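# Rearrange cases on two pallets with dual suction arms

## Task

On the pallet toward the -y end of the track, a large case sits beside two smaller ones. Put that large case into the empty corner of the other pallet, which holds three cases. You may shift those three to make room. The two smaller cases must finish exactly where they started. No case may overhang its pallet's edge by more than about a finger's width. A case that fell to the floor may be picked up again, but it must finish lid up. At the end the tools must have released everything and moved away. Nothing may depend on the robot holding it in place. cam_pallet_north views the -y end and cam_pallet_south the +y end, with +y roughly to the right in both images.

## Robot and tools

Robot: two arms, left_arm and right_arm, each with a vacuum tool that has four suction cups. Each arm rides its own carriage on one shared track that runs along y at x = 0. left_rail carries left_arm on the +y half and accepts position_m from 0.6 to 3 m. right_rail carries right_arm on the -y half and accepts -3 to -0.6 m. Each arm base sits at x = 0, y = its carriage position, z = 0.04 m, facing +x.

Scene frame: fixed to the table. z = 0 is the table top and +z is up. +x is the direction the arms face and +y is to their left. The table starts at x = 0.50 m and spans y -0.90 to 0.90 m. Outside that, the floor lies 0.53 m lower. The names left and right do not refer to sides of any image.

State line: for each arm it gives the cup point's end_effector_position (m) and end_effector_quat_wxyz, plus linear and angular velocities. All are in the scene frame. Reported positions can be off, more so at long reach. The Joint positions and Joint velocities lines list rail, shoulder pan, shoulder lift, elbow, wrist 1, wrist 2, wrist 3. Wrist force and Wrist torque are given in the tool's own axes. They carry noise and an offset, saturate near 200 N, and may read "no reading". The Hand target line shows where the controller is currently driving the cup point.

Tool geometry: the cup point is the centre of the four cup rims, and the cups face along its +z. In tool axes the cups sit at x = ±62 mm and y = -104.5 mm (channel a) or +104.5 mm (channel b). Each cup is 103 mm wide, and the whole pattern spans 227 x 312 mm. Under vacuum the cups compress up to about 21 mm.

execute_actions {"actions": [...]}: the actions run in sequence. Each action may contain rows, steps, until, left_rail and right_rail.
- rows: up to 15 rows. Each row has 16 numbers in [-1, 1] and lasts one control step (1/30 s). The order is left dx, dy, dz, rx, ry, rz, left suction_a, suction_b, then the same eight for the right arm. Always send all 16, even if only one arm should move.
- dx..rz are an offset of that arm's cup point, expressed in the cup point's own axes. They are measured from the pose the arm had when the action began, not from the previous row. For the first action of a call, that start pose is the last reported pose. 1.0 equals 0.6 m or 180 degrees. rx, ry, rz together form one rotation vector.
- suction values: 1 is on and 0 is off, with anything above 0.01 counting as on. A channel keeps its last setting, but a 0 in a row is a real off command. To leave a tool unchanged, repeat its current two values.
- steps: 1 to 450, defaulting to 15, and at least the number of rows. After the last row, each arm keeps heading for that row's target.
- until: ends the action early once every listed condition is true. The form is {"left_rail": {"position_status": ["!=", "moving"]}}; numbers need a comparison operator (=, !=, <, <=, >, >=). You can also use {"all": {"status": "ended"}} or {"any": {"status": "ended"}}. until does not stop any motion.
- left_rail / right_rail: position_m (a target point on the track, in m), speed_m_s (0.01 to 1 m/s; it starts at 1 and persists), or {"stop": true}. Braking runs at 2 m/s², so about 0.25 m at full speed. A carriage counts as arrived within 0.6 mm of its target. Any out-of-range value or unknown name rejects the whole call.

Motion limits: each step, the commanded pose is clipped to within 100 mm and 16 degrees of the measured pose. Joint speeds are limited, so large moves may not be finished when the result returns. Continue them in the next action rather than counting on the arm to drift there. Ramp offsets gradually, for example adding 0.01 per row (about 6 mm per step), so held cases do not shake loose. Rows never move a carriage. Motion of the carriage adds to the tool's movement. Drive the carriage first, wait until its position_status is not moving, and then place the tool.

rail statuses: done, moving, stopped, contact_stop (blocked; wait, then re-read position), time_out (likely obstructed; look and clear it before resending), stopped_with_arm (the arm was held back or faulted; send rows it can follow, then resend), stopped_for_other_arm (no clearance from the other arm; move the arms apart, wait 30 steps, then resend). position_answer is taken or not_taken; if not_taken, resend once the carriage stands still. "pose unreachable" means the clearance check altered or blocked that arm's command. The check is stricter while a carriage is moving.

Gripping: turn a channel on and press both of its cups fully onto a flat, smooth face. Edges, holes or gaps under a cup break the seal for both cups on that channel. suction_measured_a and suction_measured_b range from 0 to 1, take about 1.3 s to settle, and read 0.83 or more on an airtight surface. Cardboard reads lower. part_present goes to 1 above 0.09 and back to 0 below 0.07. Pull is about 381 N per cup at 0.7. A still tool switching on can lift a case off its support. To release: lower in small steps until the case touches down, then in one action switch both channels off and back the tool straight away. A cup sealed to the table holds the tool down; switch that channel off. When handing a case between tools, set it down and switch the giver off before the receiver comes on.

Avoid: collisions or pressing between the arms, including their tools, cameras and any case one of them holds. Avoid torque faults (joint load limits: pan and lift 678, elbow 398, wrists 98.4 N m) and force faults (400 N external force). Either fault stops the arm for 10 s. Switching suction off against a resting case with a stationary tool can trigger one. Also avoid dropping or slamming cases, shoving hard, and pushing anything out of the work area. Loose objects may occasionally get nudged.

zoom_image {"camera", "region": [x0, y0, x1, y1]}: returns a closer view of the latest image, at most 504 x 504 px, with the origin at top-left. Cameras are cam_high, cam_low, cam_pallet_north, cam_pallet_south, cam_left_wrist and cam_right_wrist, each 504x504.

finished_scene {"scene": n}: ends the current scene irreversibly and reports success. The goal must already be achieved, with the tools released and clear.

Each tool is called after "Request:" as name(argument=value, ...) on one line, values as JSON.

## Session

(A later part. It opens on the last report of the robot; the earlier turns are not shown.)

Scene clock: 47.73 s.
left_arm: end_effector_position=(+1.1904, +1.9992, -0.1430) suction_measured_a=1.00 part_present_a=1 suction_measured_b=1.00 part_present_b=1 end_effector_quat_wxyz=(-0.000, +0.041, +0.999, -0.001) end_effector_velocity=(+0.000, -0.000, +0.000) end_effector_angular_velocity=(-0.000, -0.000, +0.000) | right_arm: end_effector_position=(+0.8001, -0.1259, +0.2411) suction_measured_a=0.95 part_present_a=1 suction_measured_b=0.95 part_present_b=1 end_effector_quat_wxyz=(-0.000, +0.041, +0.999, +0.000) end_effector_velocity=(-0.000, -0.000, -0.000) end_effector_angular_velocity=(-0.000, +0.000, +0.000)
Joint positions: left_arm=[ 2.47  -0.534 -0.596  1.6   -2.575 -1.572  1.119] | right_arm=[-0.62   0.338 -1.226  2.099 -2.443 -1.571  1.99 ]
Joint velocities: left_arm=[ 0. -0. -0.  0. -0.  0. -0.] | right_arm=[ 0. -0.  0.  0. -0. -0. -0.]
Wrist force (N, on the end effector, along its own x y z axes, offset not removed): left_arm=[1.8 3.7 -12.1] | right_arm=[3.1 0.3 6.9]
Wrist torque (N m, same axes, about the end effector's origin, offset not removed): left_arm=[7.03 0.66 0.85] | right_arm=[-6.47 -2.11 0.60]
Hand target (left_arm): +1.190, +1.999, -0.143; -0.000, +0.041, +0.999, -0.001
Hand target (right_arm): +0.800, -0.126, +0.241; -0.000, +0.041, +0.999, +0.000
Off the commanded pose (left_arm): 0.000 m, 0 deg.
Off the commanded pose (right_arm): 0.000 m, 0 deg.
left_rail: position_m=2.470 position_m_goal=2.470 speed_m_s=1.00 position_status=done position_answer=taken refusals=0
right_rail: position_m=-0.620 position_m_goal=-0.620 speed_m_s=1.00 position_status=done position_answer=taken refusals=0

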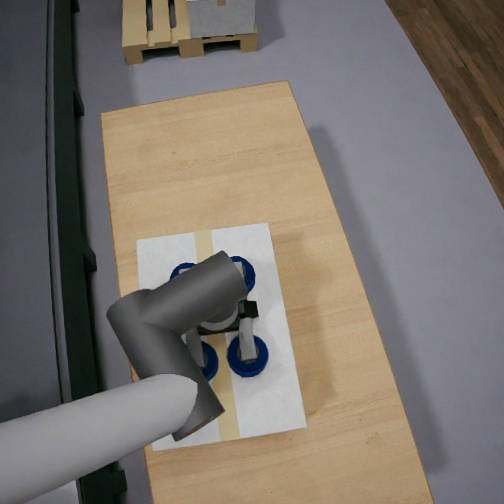

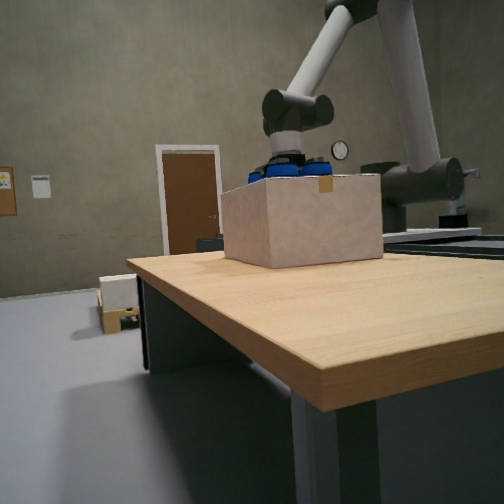

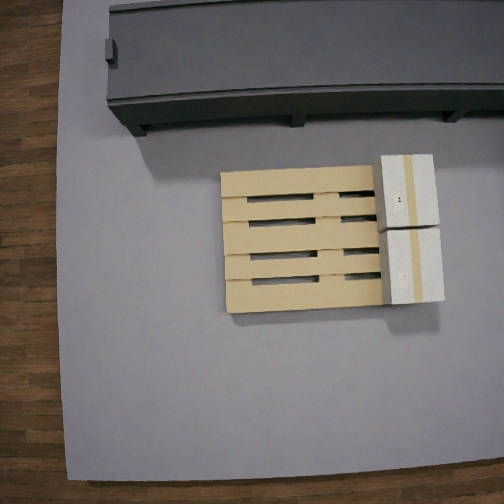

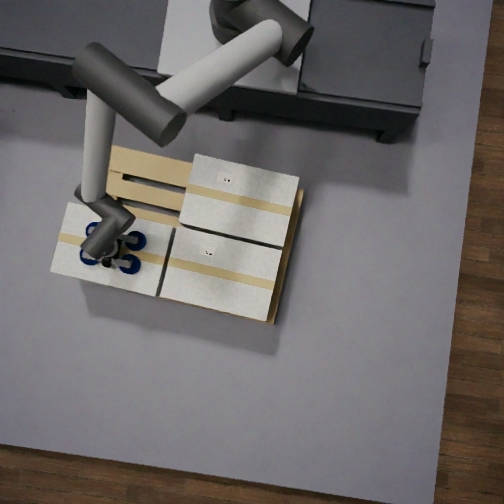

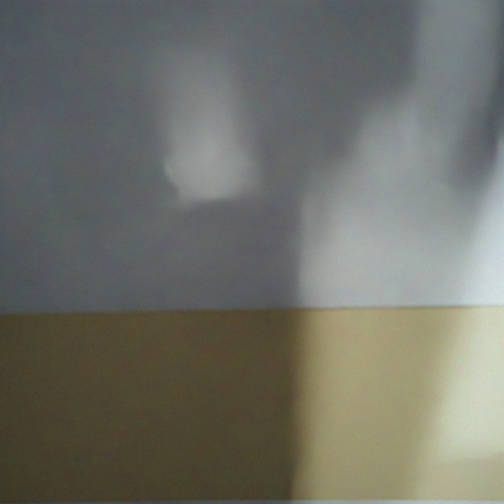

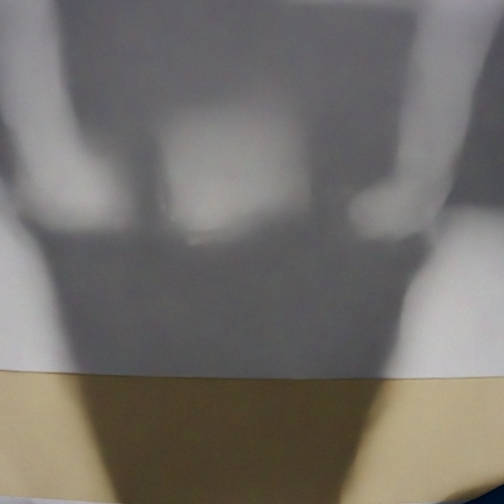

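Request:
execute_actions(actions=[{"rows": [
[0,0,-0.001,0,0,0,0,0, 0,0,-0.001,0,0,0,0,0],
[0,0,-0.002,0,0,0,0,0, 0,0,-0.002,0,0,0,0,0],
[0,0,-0.004,0,0,0,0,0, 0,0,-0.004,0,0,0,0,0],
[0,0,-0.007,0,0,0,0,0, 0,0,-0.007,0,0,0,0,0],
[0,0,-0.011,0,0,0,0,0, 0,0,-0.011,0,0,0,0,0],
[0,0,-0.016,0,0,0,0,0, 0,0,-0.016,0,0,0,0,0],
[0,0,-0.022,0,0,0,0,0, 0,0,-0.022,0,0,0,0,0],
[0,0,-0.029,0,0,0,0,0, 0,0,-0.029,0,0,0,0,0],
[0,0,-0.037,0,0,0,0,0, 0,0,-0.037,0,0,0,0,0],
[0,0,-0.047,0,0,0,0,0, 0,0,-0.047,0,0,0,0,0],
[0,0,-0.059,0,0,0,0,0, 0,0,-0.059,0,0,0,0,0],
[0,0,-0.073,0,0,0,0,0, 0,0,-0.073,0,0,0,0,0],
[0,0,-0.089,0,0,0,0,0, 0,0,-0.089,0,0,0,0,0],
[0,0,-0.107,0,0,0,0,0, 0,0,-0.107,0,0,0,0,0],
[0,0,-0.13,0,0,0,0,0, 0,0,-0.13,0,0,0,0,0]
], "steps": 15},
{"rows": [
[0.0024,-0.0021,-0.085,0,0,0,0,0, 0,0,-0.085,0,0,0,0,0],
[0.0073,-0.0064,-0.106,0,0,0,0,0, 0,0,-0.1,0,0,0,0,0],
[0.0146,-0.0128,-0.127,0,0,0,0,0, 0,0,-0.115,0,0,0,0,0],
[0.0244,-0.0213,-0.148,0,0,0,0,0, 0,0,-0.13,0,0,0,0,0],
[0.0365,-0.0320,-0.169,0,0,0,0,0, 0,0,-0.145,0,0,0,0,0],
[0.0512,-0.0448,-0.190,0,0,0,0,0, 0,0,-0.158,0,0,0,0,0],
[0.0682,-0.0598,-0.211,0,0,0,0,0, 0,0,-0.17,0,0,0,0,0],
[0.0877,-0.0769,-0.232,0,0,0,0,0, 0,0,-0.18,0,0,0,0,0],
[0.1096,-0.0961,-0.253,0,0,0,0,0, 0,0,-0.188,0,0,0,0,0],
[0.1340,-0.1174,-0.274,0,0,0,0,0, 0,0,-0.194,0,0,0,0,0],
[0.1596,-0.1398,-0.295,0,0,0,0,0, 0,0,-0.198,0,0,0,0,0],
[0.1864,-0.1633,-0.316,0,0,0,0,0, 0,0,-0.2,0,0,0,0,0],
[0.2132,-0.1868,-0.337,0,0,0,0,0, 0,0,-0.2,0,0,0,0,0],
[0.2399,-0.2103,-0.358,0,0,0,0,0, 0,0,-0.2,0,0,0,0,0],
[0.609,-0.5337,-0.77,0,0,0,0,0, 0,0,-0.2,0,0,0,0,0]
], "steps": 35},
{"right_rail": {"position_m": -1.7}, "left_rail": {"position_m": 0.62}, "steps": 1}])

Scene clock: 51.17 s.
left_arm: end_effector_position=(+0.8599, +1.7517, +0.2954) suction_measured_a=0.00 part_present_a=0 suction_measured_b=0.00 part_present_b=0 end_effector_quat_wxyz=(-0.000, +0.042, +0.999, -0.001) end_effector_velocity=(-0.343, -0.245, +0.351) end_effector_angular_velocity=(-0.006, -0.004, -0.003) | right_arm: end_effector_position=(+0.7999, -0.1261, +0.3987) suction_measured_a=0.00 part_present_a=0 suction_measured_b=0.00 part_present_b=0 end_effector_quat_wxyz=(-0.000, +0.041, +0.999, -0.000) end_effector_velocity=(+0.000, -0.000, +0.000) end_effector_angular_velocity=(+0.000, -0.000, -0.000)
Joint positions: left_arm=[ 2.47  -0.876 -1.112  1.805 -2.265 -1.573  0.779] | right_arm=[-0.62   0.338 -1.368  2.005 -2.207 -1.571  1.99 ]
Joint velocities: left_arm=[ 0.    -0.381 -0.368 -0.006  0.366 -0.    -0.378] | right_arm=[ 0. -0. -0. -0.  0.  0. -0.]
Wrist force (N, on the end effector, along its own x y z axes, offset not removed): left_arm=[-6.0 -0.8 -1.5] | right_arm=[2.4 1.7 -3.1]
Wrist torque (N m, same axes, about the end effector's origin, offset not removed): left_arm=[-0.04 1.41 0.22] | right_arm=[-0.07 -0.15 0.21]
Hand target (left_arm): +0.812, +1.717, +0.344; -0.000, +0.042, +0.999, -0.002
Hand target (right_arm): +0.800, -0.128, +0.399; -0.000, +0.041, +0.999, -0.000
Off the commanded pose (left_arm): 0.095 m, 0 deg; position clipped at the last step of the last action.
Off the commanded pose (right_arm): 0.000 m, 0 deg.
left_rail: position_m=2.470 position_m_goal=0.620 speed_m_s=1.00 position_status=moving position_answer=taken refusals=0
right_rail: position_m=-0.620 position_m_goal=-1.700 speed_m_s=1.00 position_status=moving position_answer=taken refusals=0

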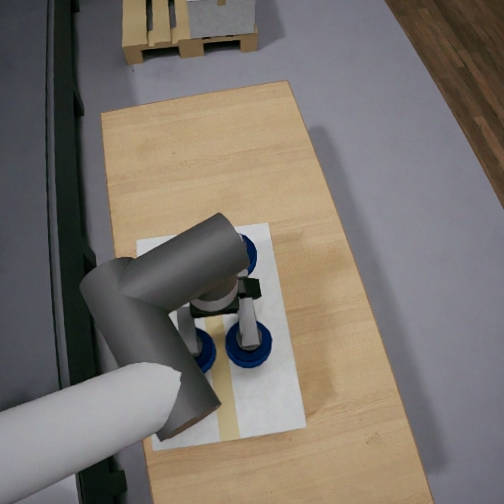

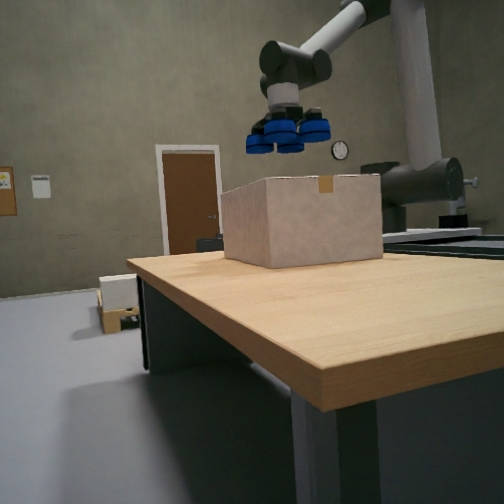

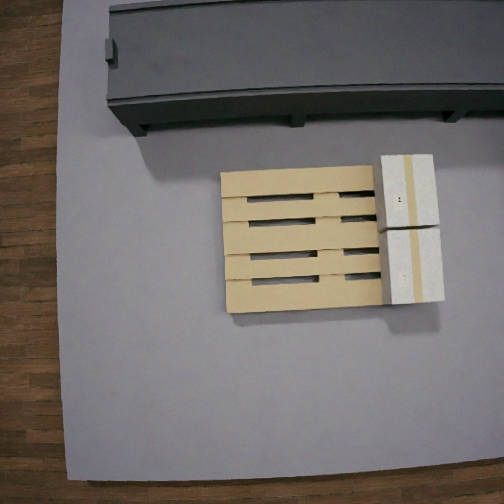

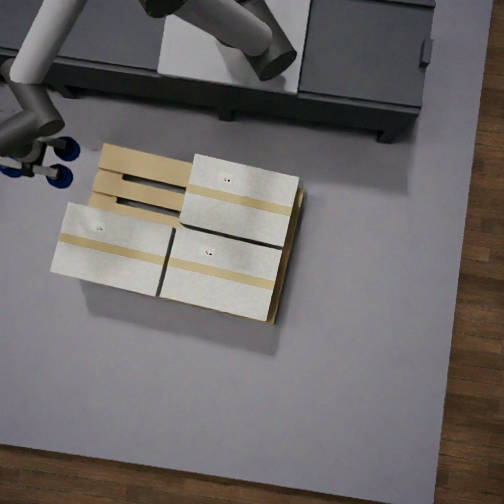

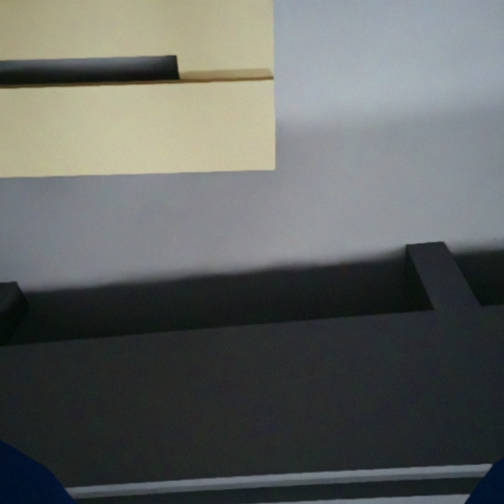

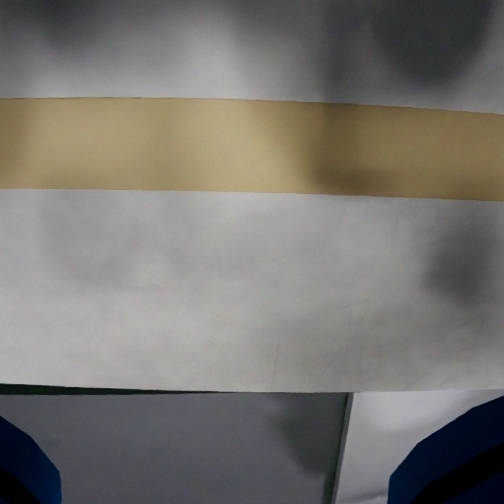

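Request:
zoom_image(camera="cam_pallet_south", region=[40, 130, 320, 340])

Region (40, 130, 320, 340) of cam_pallet_south's 504x504 image, scaled by 1.800, with more detail than that image has; it fills the top 378 rows of this view, and the rest is white.

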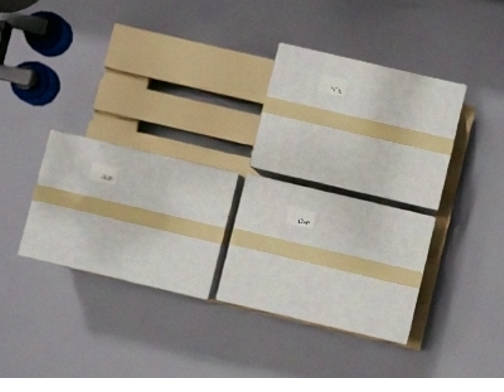

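Request:
execute_actions(actions=[])

Scene clock: 53.27 s.
left_arm: end_effector_position=(+0.8116, -0.0642, +0.3440) suction_measured_a=0.00 part_present_a=0 suction_measured_b=0.00 part_present_b=0 end_effector_quat_wxyz=(-0.000, +0.042, +0.999, -0.002) end_effector_velocity=(-0.000, -0.521, -0.000) end_effector_angular_velocity=(+0.000, +0.000, -0.000) | right_arm: end_effector_position=(+0.8000, -1.2061, +0.3988) suction_measured_a=0.00 part_present_a=0 suction_measured_b=0.00 part_present_b=0 end_effector_quat_wxyz=(-0.000, +0.041, +0.999, -0.000) end_effector_velocity=(-0.000, +0.000, -0.000) end_effector_angular_velocity=(+0.000, +0.000, +0.000)
Joint positions: left_arm=[ 0.687 -0.929 -1.161  1.801 -2.213 -1.573  0.726] | right_arm=[-1.7    0.337 -1.368  2.005 -2.207 -1.571  1.99 ]
Joint velocities: left_arm=[-0.521 -0.     0.    -0.     0.     0.    -0.   ] | right_arm=[ 0. -0.  0.  0.  0.  0. -0.]
Wrist force (N, on the end effector, along its own x y z axes, offset not removed): left_arm=[-7.2 -10.2 -2.3] | right_arm=[-1.6 0.9 -0.3]
Wrist torque (N m, same axes, about the end effector's origin, offset not removed): left_arm=[-1.31 1.70 0.09] | right_arm=[-0.57 0.22 0.08]
Hand target (left_arm): +0.812, -0.091, +0.344; -0.000, +0.042, +0.999, -0.002
Hand target (right_arm): +0.800, -1.206, +0.399; -0.000, +0.041, +0.999, -0.000
Off the commanded pose (left_arm): 0.019 m, 0 deg; position clipped at the last step of the last action.
Off the commanded pose (right_arm): 0.000 m, 0 deg.
left_rail: position_m=0.687 position_m_goal=0.620 speed_m_s=1.00 position_status=moving position_answer=taken refusals=0
right_rail: position_m=-1.700 position_m_goal=-1.700 speed_m_s=1.00 position_status=done position_answer=taken refusals=0

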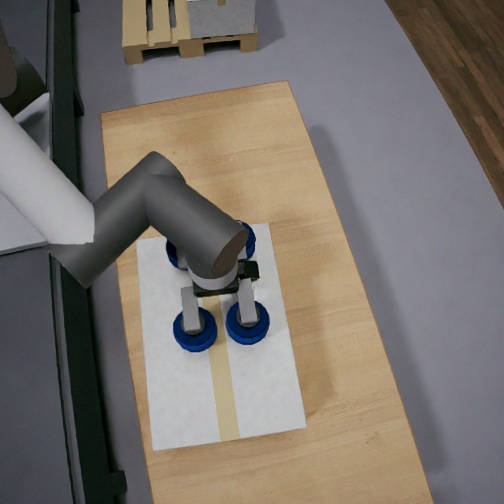

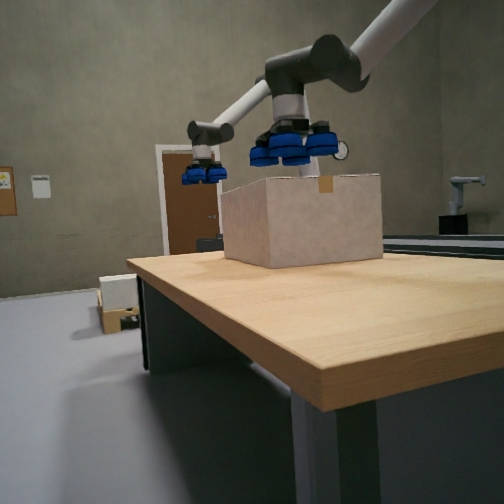

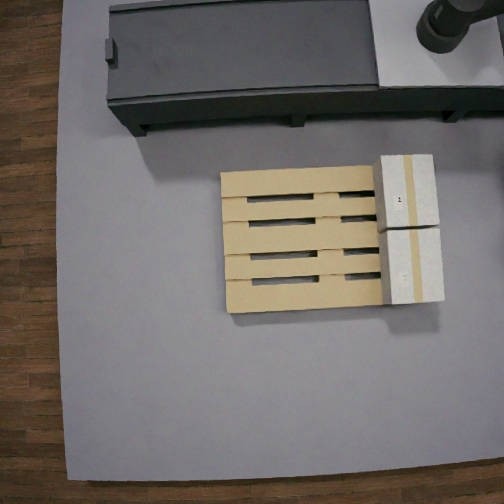

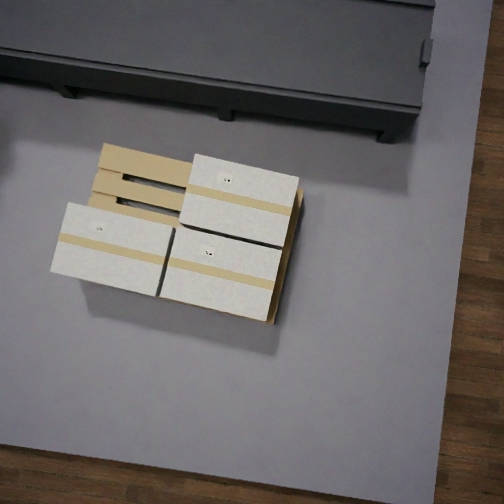

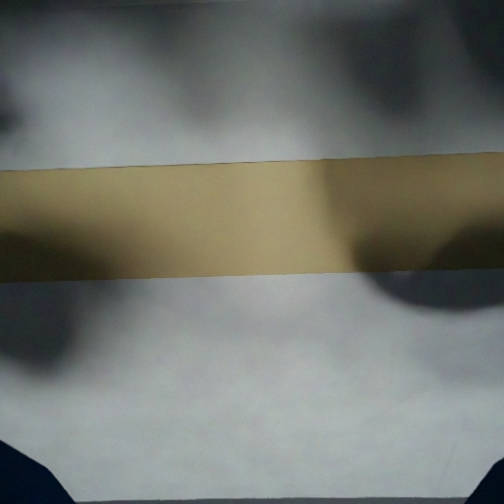

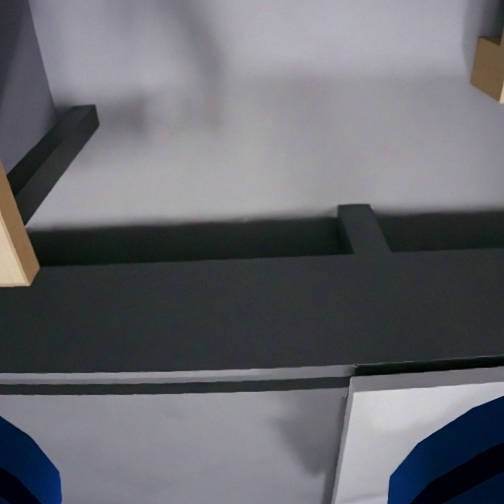

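Request:
zoom_image(camera="cam_high", region=[100, 180, 360, 470])

Region (100, 180, 360, 470) of cam_high's 504x504 image, scaled by 1.738, with more detail than that image has; it fills the left 452 columns of this view, and the rest is white.

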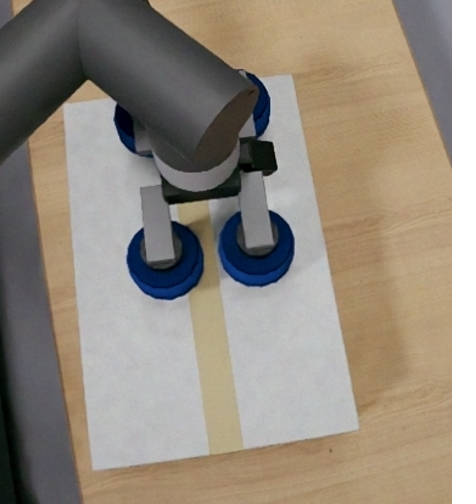

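Now refresh after the rail has stopped.

Request:
execute_actions(actions=[])

Scene clock: 54.13 s.
left_arm: end_effector_position=(+0.8116, -0.1312, +0.3440) suction_measured_a=0.00 part_present_a=0 suction_measured_b=0.00 part_present_b=0 end_effector_quat_wxyz=(-0.000, +0.042, +0.999, -0.002) end_effector_velocity=(+0.000, +0.000, +0.000) end_effector_angular_velocity=(-0.000, -0.000, +0.000) | right_arm: end_effector_position=(+0.8000, -1.2060, +0.3988) suction_measured_a=0.00 part_present_a=0 suction_measured_b=0.00 part_present_b=0 end_effector_quat_wxyz=(-0.000, +0.041, +0.999, -0.000) end_effector_velocity=(-0.000, +0.000, -0.000) end_effector_angular_velocity=(-0.000, +0.000, +0.000)
Joint positions: left_arm=[ 0.62  -0.929 -1.161  1.801 -2.213 -1.573  0.726] | right_arm=[-1.7    0.338 -1.368  2.005 -2.207 -1.571  1.99 ]
Joint velocities: left_arm=[ 0.  0. -0. -0. -0.  0.  0.] | right_arm=[ 0.  0.  0. -0.  0. -0.  0.]
Wrist force (N, on the end effector, along its own x y z axes, offset not removed): left_arm=[-7.4 -1.4 -5.8] | right_arm=[-7.1 -4.3 -0.3]
Wrist torque (N m, same axes, about the end effector's origin, offset not removed): left_arm=[-0.21 1.77 0.16] | right_arm=[-1.21 1.18 0.10]
Hand target (left_arm): +0.812, -0.131, +0.344; -0.000, +0.042, +0.999, -0.002
Hand target (right_arm): +0.800, -1.206, +0.399; -0.000, +0.041, +0.999, -0.000
Off the commanded pose (left_arm): 0.019 m, 0 deg; position clipped at the last step of the last action.
Off the commanded pose (right_arm): 0.000 m, 0 deg.
left_rail: position_m=0.620 position_m_goal=0.620 speed_m_s=1.00 position_status=done position_answer=taken refusals=0
right_rail: position_m=-1.700 position_m_goal=-1.700 speed_m_s=1.00 position_status=done position_answer=taken refusals=0

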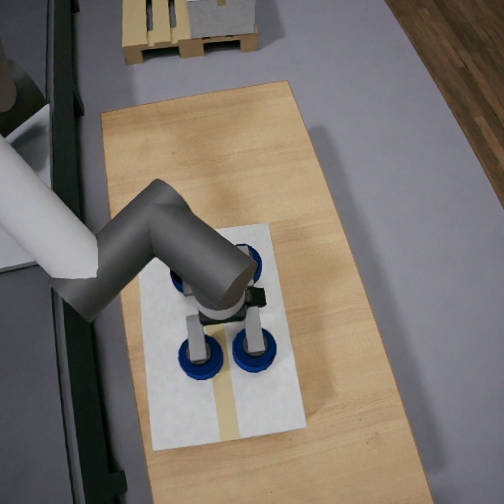

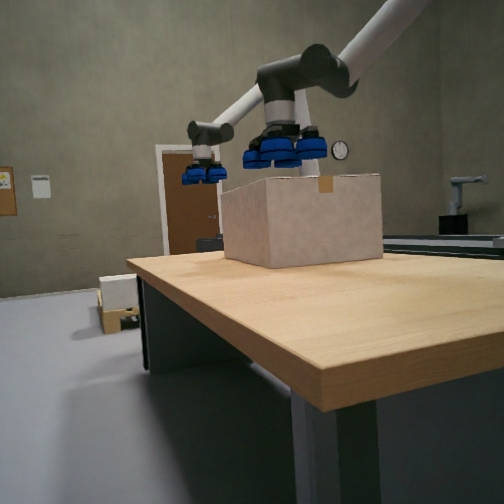

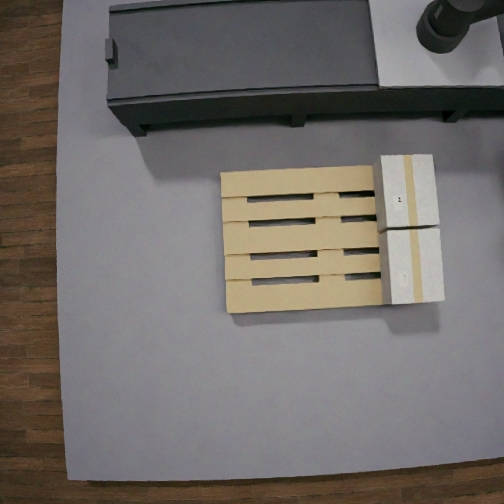

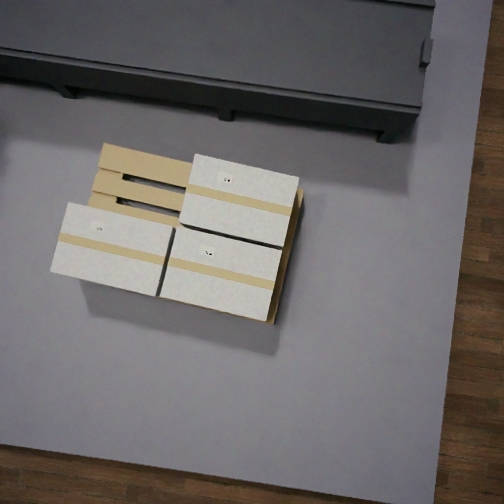

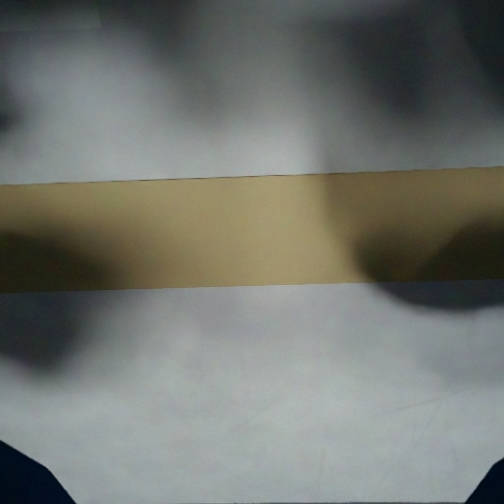

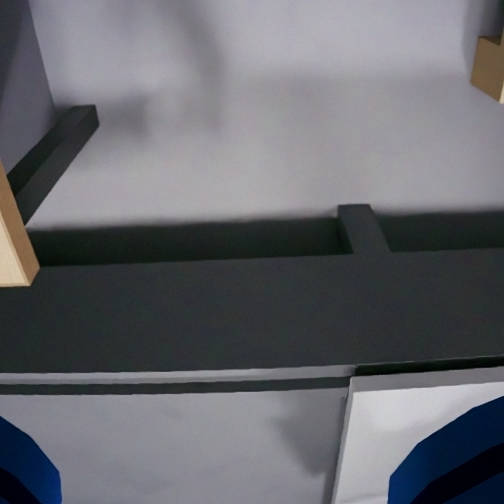

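Request:
execute_actions(actions=[{"rows": [
[0.0004,-0.0003,0.0029,0,0,0,0,0, 0,0,0,0,0,0,0,0],
[0.0014,-0.0011,0.0107,0,0,0,0,0, 0,0,0,0,0,0,0,0],
[0.0029,-0.0023,0.0227,0,0,0,0,0, 0,0,0,0,0,0,0,0],
[0.0049,-0.0039,0.0376,0,0,0,0,0, 0,0,0,0,0,0,0,0],
[0.0071,-0.0056,0.0545,0,0,0,0,0, 0,0,0,0,0,0,0,0],
[0.0094,-0.0075,0.0725,0,0,0,0,0, 0,0,0,0,0,0,0,0],
[0.0117,-0.0093,0.0905,0,0,0,0,0, 0,0,0,0,0,0,0,0],
[0.0139,-0.0110,0.1074,0,0,0,0,0, 0,0,0,0,0,0,0,0],
[0.0159,-0.0126,0.1223,0,0,0,0,0, 0,0,0,0,0,0,0,0],
[0.0174,-0.0138,0.1343,0,0,0,0,0, 0,0,0,0,0,0,0,0],
[0.0184,-0.0146,0.1421,0,0,0,0,0, 0,0,0,0,0,0,0,0],
[0.0188,-0.0149,0.145,0,0,0,0,0, 0,0,0,0,0,0,0,0]
], "steps": 12}])

Scene clock: 56.70 s.
left_arm: end_effector_position=(+0.8024, -0.1358, +0.2825) suction_measured_a=0.00 part_present_a=0 suction_measured_b=0.00 part_present_b=0 end_effector_quat_wxyz=(-0.001, +0.042, +0.999, -0.001) end_effector_velocity=(-0.033, -0.021, -0.233) end_effector_angular_velocity=(+0.002, +0.002, -0.001) | right_arm: end_effector_position=(+0.7999, -1.2060, +0.3987) suction_measured_a=0.00 part_present_a=0 suction_measured_b=0.00 part_present_b=0 end_effector_quat_wxyz=(-0.000, +0.041, +0.999, -0.000) end_effector_velocity=(-0.000, +0.000, +0.000) end_effector_angular_velocity=(+0.000, -0.000, +0.000)
Joint positions: left_arm=[ 0.62  -0.938 -1.118  1.839 -2.292 -1.573  0.716] | right_arm=[-1.7    0.338 -1.368  2.005 -2.207 -1.571  1.99 ]
Joint velocities: left_arm=[ 0.    -0.036  0.177  0.127 -0.301 -0.    -0.035] | right_arm=[ 0.  0. -0.  0. -0. -0.  0.]
Wrist force (N, on the end effector, along its own x y z axes, offset not removed): left_arm=[-5.7 -0.9 -1.0] | right_arm=[2.3 3.2 -2.0]
Wrist torque (N m, same axes, about the end effector's origin, offset not removed): left_arm=[-0.10 1.52 0.07] | right_arm=[-0.19 -0.01 -0.02]
Hand target (left_arm): +0.799, -0.139, +0.258; -0.001, +0.042, +0.999, -0.001
Hand target (right_arm): +0.800, -1.206, +0.399; -0.000, +0.041, +0.999, -0.000
Off the commanded pose (left_arm): 0.026 m, 0 deg.
Off the commanded pose (right_arm): 0.000 m, 0 deg.
left_rail: position_m=0.620 position_m_goal=0.620 speed_m_s=1.00 position_status=done position_answer=taken refusals=0
right_rail: position_m=-1.700 position_m_goal=-1.700 speed_m_s=1.00 position_status=done position_answer=taken refusals=0

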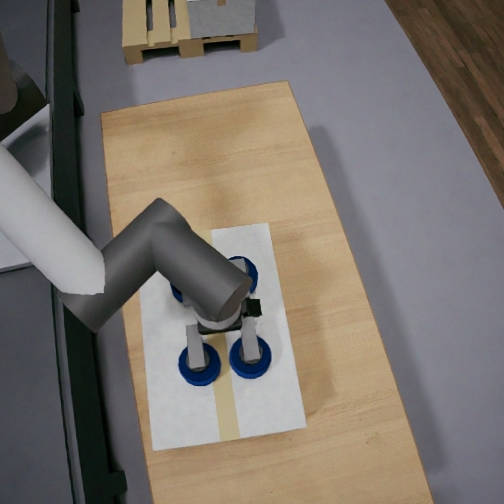

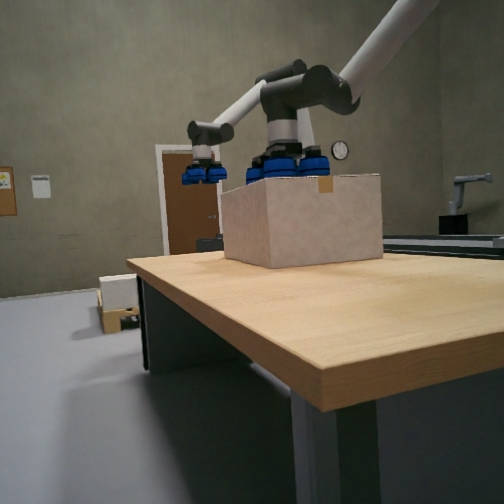

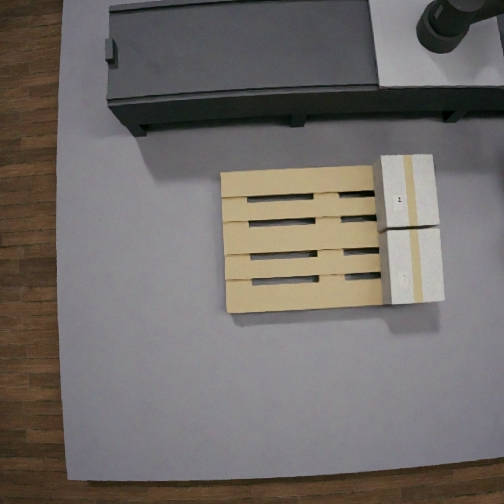

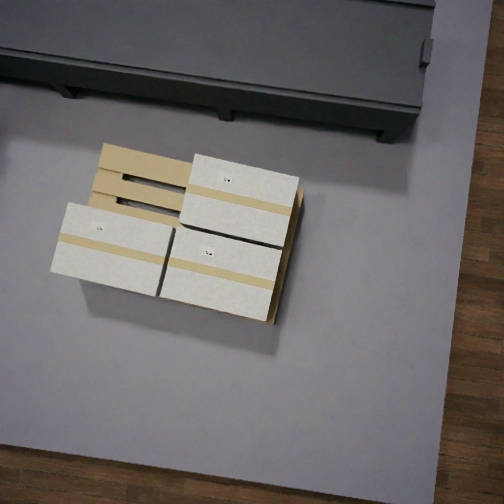

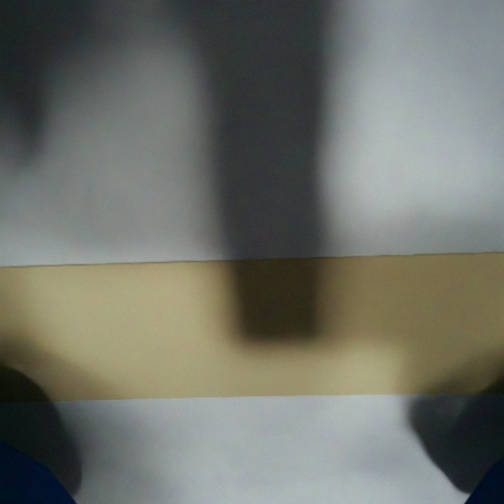

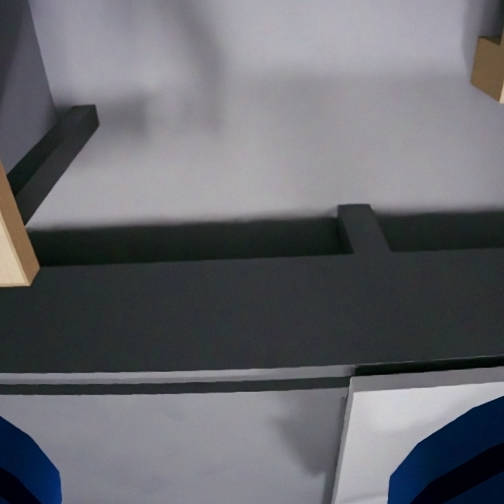

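Request:
execute_actions(actions=[])

Scene clock: 57.40 s.
left_arm: end_effector_position=(+0.7992, -0.1386, +0.2580) suction_measured_a=0.00 part_present_a=0 suction_measured_b=0.00 part_present_b=0 end_effector_quat_wxyz=(-0.000, +0.042, +0.999, -0.001) end_effector_velocity=(-0.000, -0.000, -0.001) end_effector_angular_velocity=(+0.001, +0.001, -0.000) | right_arm: end_effector_position=(+0.7999, -1.2060, +0.3987) suction_measured_a=0.00 part_present_a=0 suction_measured_b=0.00 part_present_b=0 end_effector_quat_wxyz=(-0.000, +0.041, +0.999, -0.000) end_effector_velocity=(-0.000, -0.000, +0.000) end_effector_angular_velocity=(+0.000, -0.000, -0.000)
Joint positions: left_arm=[ 0.62  -0.942 -1.099  1.851 -2.325 -1.573  0.713] | right_arm=[-1.7    0.338 -1.368  2.005 -2.207 -1.571  1.99 ]
Joint velocities: left_arm=[ 0.    -0.     0.001  0.    -0.    -0.    -0.   ] | right_arm=[ 0. -0. -0.  0. -0.  0.  0.]
Wrist force (N, on the end effector, along its own x y z axes, offset not removed): left_arm=[-13.5 24.8 -87.0] | right_arm=[-6.1 1.5 0.0]
Wrist torque (N m, same axes, about the end effector's origin, offset not removed): left_arm=[0.17 1.49 0.11] | right_arm=[-0.06 1.05 0.14]
Hand target (left_arm): +0.799, -0.139, +0.258; -0.001, +0.042, +0.999, -0.001
Hand target (right_arm): +0.800, -1.206, +0.399; -0.000, +0.041, +0.999, -0.000
Off the commanded pose (left_arm): 0.001 m, 0 deg.
Off the commanded pose (right_arm): 0.000 m, 0 deg.
left_rail: position_m=0.620 position_m_goal=0.620 speed_m_s=1.00 position_status=done position_answer=taken refusals=0
right_rail: position_m=-1.700 position_m_goal=-1.700 speed_m_s=1.00 position_status=done position_answer=taken refusals=0

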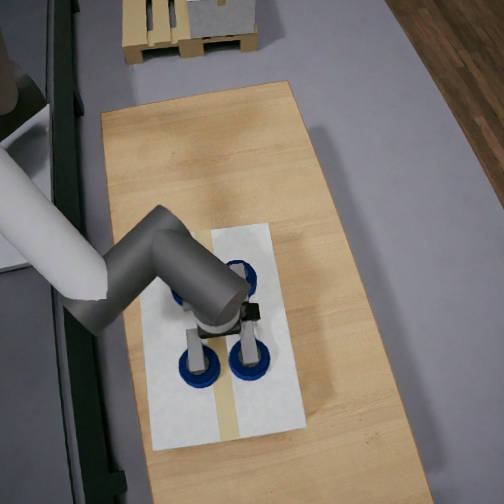

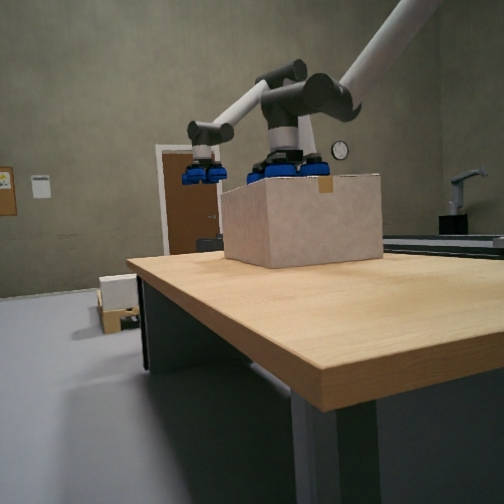

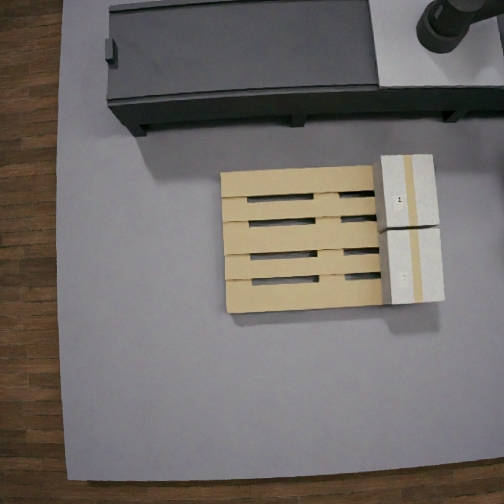

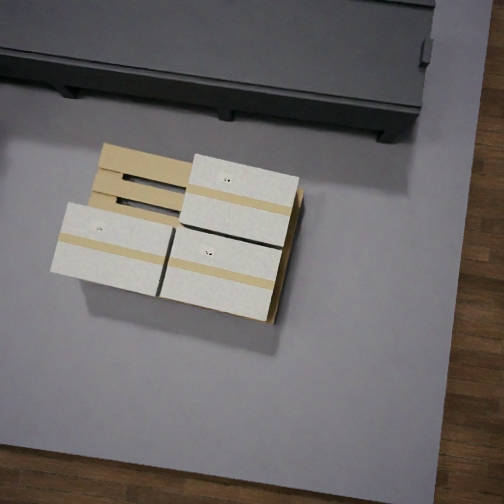

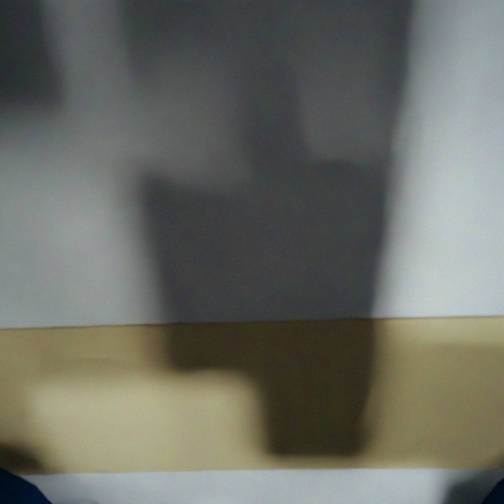

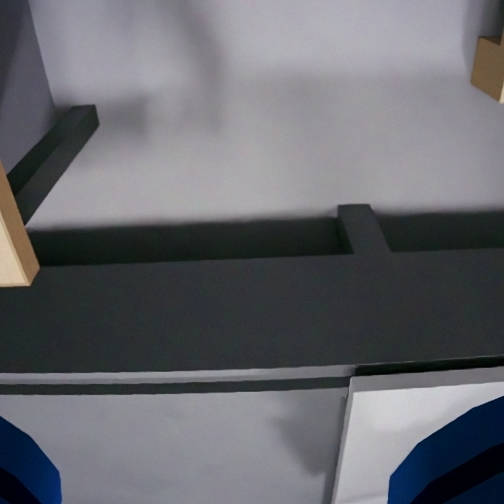

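Request:
execute_actions(actions=[{"rows": [[0,0,0,0,0,0,1,1, 0,0,0,0,0,0,0,0]], "steps": 1}])

Scene clock: 57.70 s.
left_arm: end_effector_position=(+0.7991, -0.1386, +0.2578) suction_measured_a=0.11 part_present_a=1 suction_measured_b=0.12 part_present_b=1 end_effector_quat_wxyz=(-0.001, +0.042, +0.999, -0.001) end_effector_velocity=(-0.004, +0.006, -0.011) end_effector_angular_velocity=(+0.014, +0.010, -0.000) | right_arm: end_effector_position=(+0.7999, -1.2060, +0.3987) suction_measured_a=0.00 part_present_a=0 suction_measured_b=0.00 part_present_b=0 end_effector_quat_wxyz=(-0.000, +0.041, +0.999, -0.000) end_effector_velocity=(-0.000, -0.000, +0.000) end_effector_angular_velocity=(+0.000, -0.000, +0.000)
Joint positions: left_arm=[ 0.62  -0.942 -1.099  1.851 -2.325 -1.573  0.713] | right_arm=[-1.7    0.338 -1.368  2.005 -2.207 -1.571  1.99 ]
Joint velocities: left_arm=[ 0.    -0.     0.004  0.008  0.005 -0.     0.   ] | right_arm=[ 0. -0. -0.  0. -0.  0. -0.]
Wrist force (N, on the end effector, along its own x y z axes, offset not removed): left_arm=[-20.9 24.5 -85.4] | right_arm=[3.0 0.9 -4.4]
Wrist torque (N m, same axes, about the end effector's origin, offset not removed): left_arm=[0.26 2.09 0.15] | right_arm=[-0.31 -0.23 -0.10]
Hand target (left_arm): +0.799, -0.139, +0.258; -0.000, +0.042, +0.999, -0.001
Hand target (right_arm): +0.800, -1.206, +0.399; -0.000, +0.041, +0.999, -0.000
Off the commanded pose (left_arm): 0.000 m, 0 deg.
Off the commanded pose (right_arm): 0.000 m, 0 deg.
left_rail: position_m=0.620 position_m_goal=0.620 speed_m_s=1.00 position_status=done position_answer=taken refusals=0
right_rail: position_m=-1.700 position_m_goal=-1.700 speed_m_s=1.00 position_status=done position_answer=taken refusals=0

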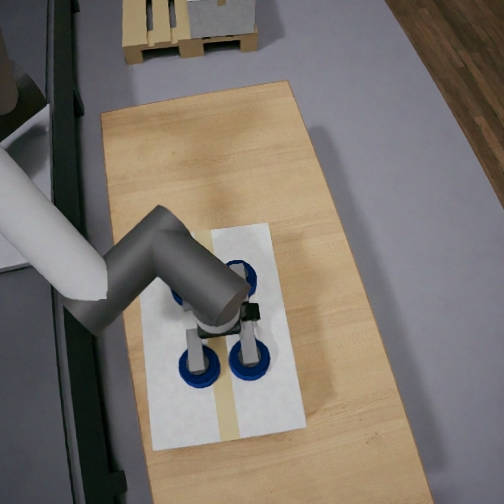

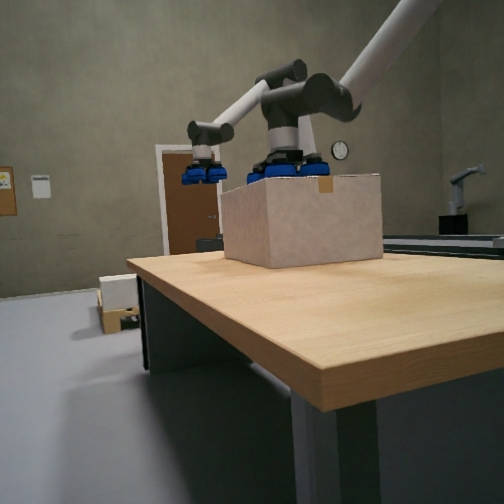

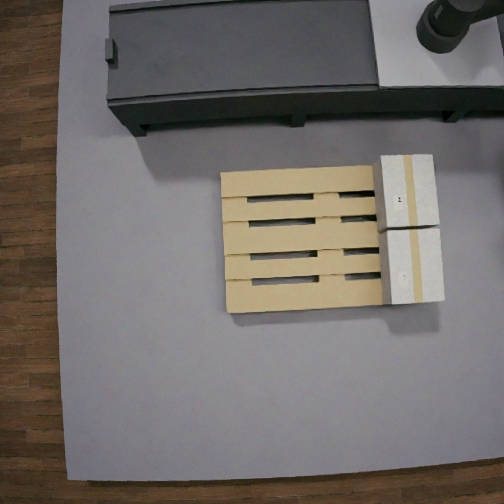

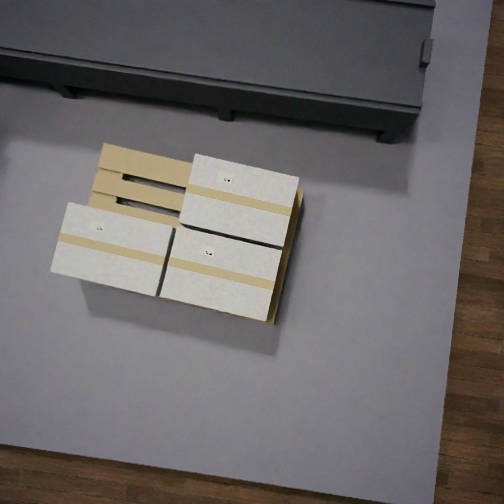

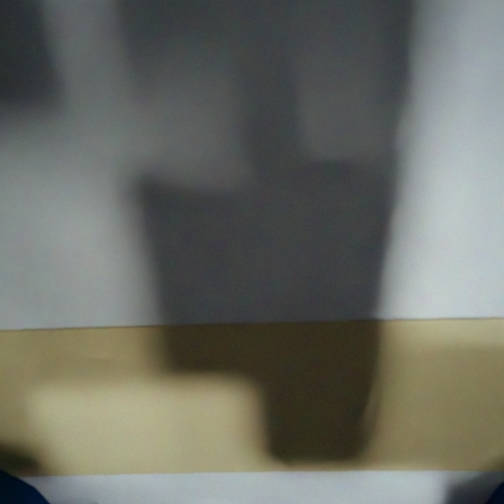

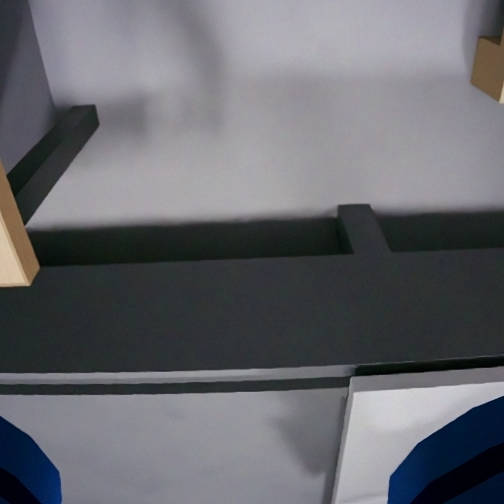

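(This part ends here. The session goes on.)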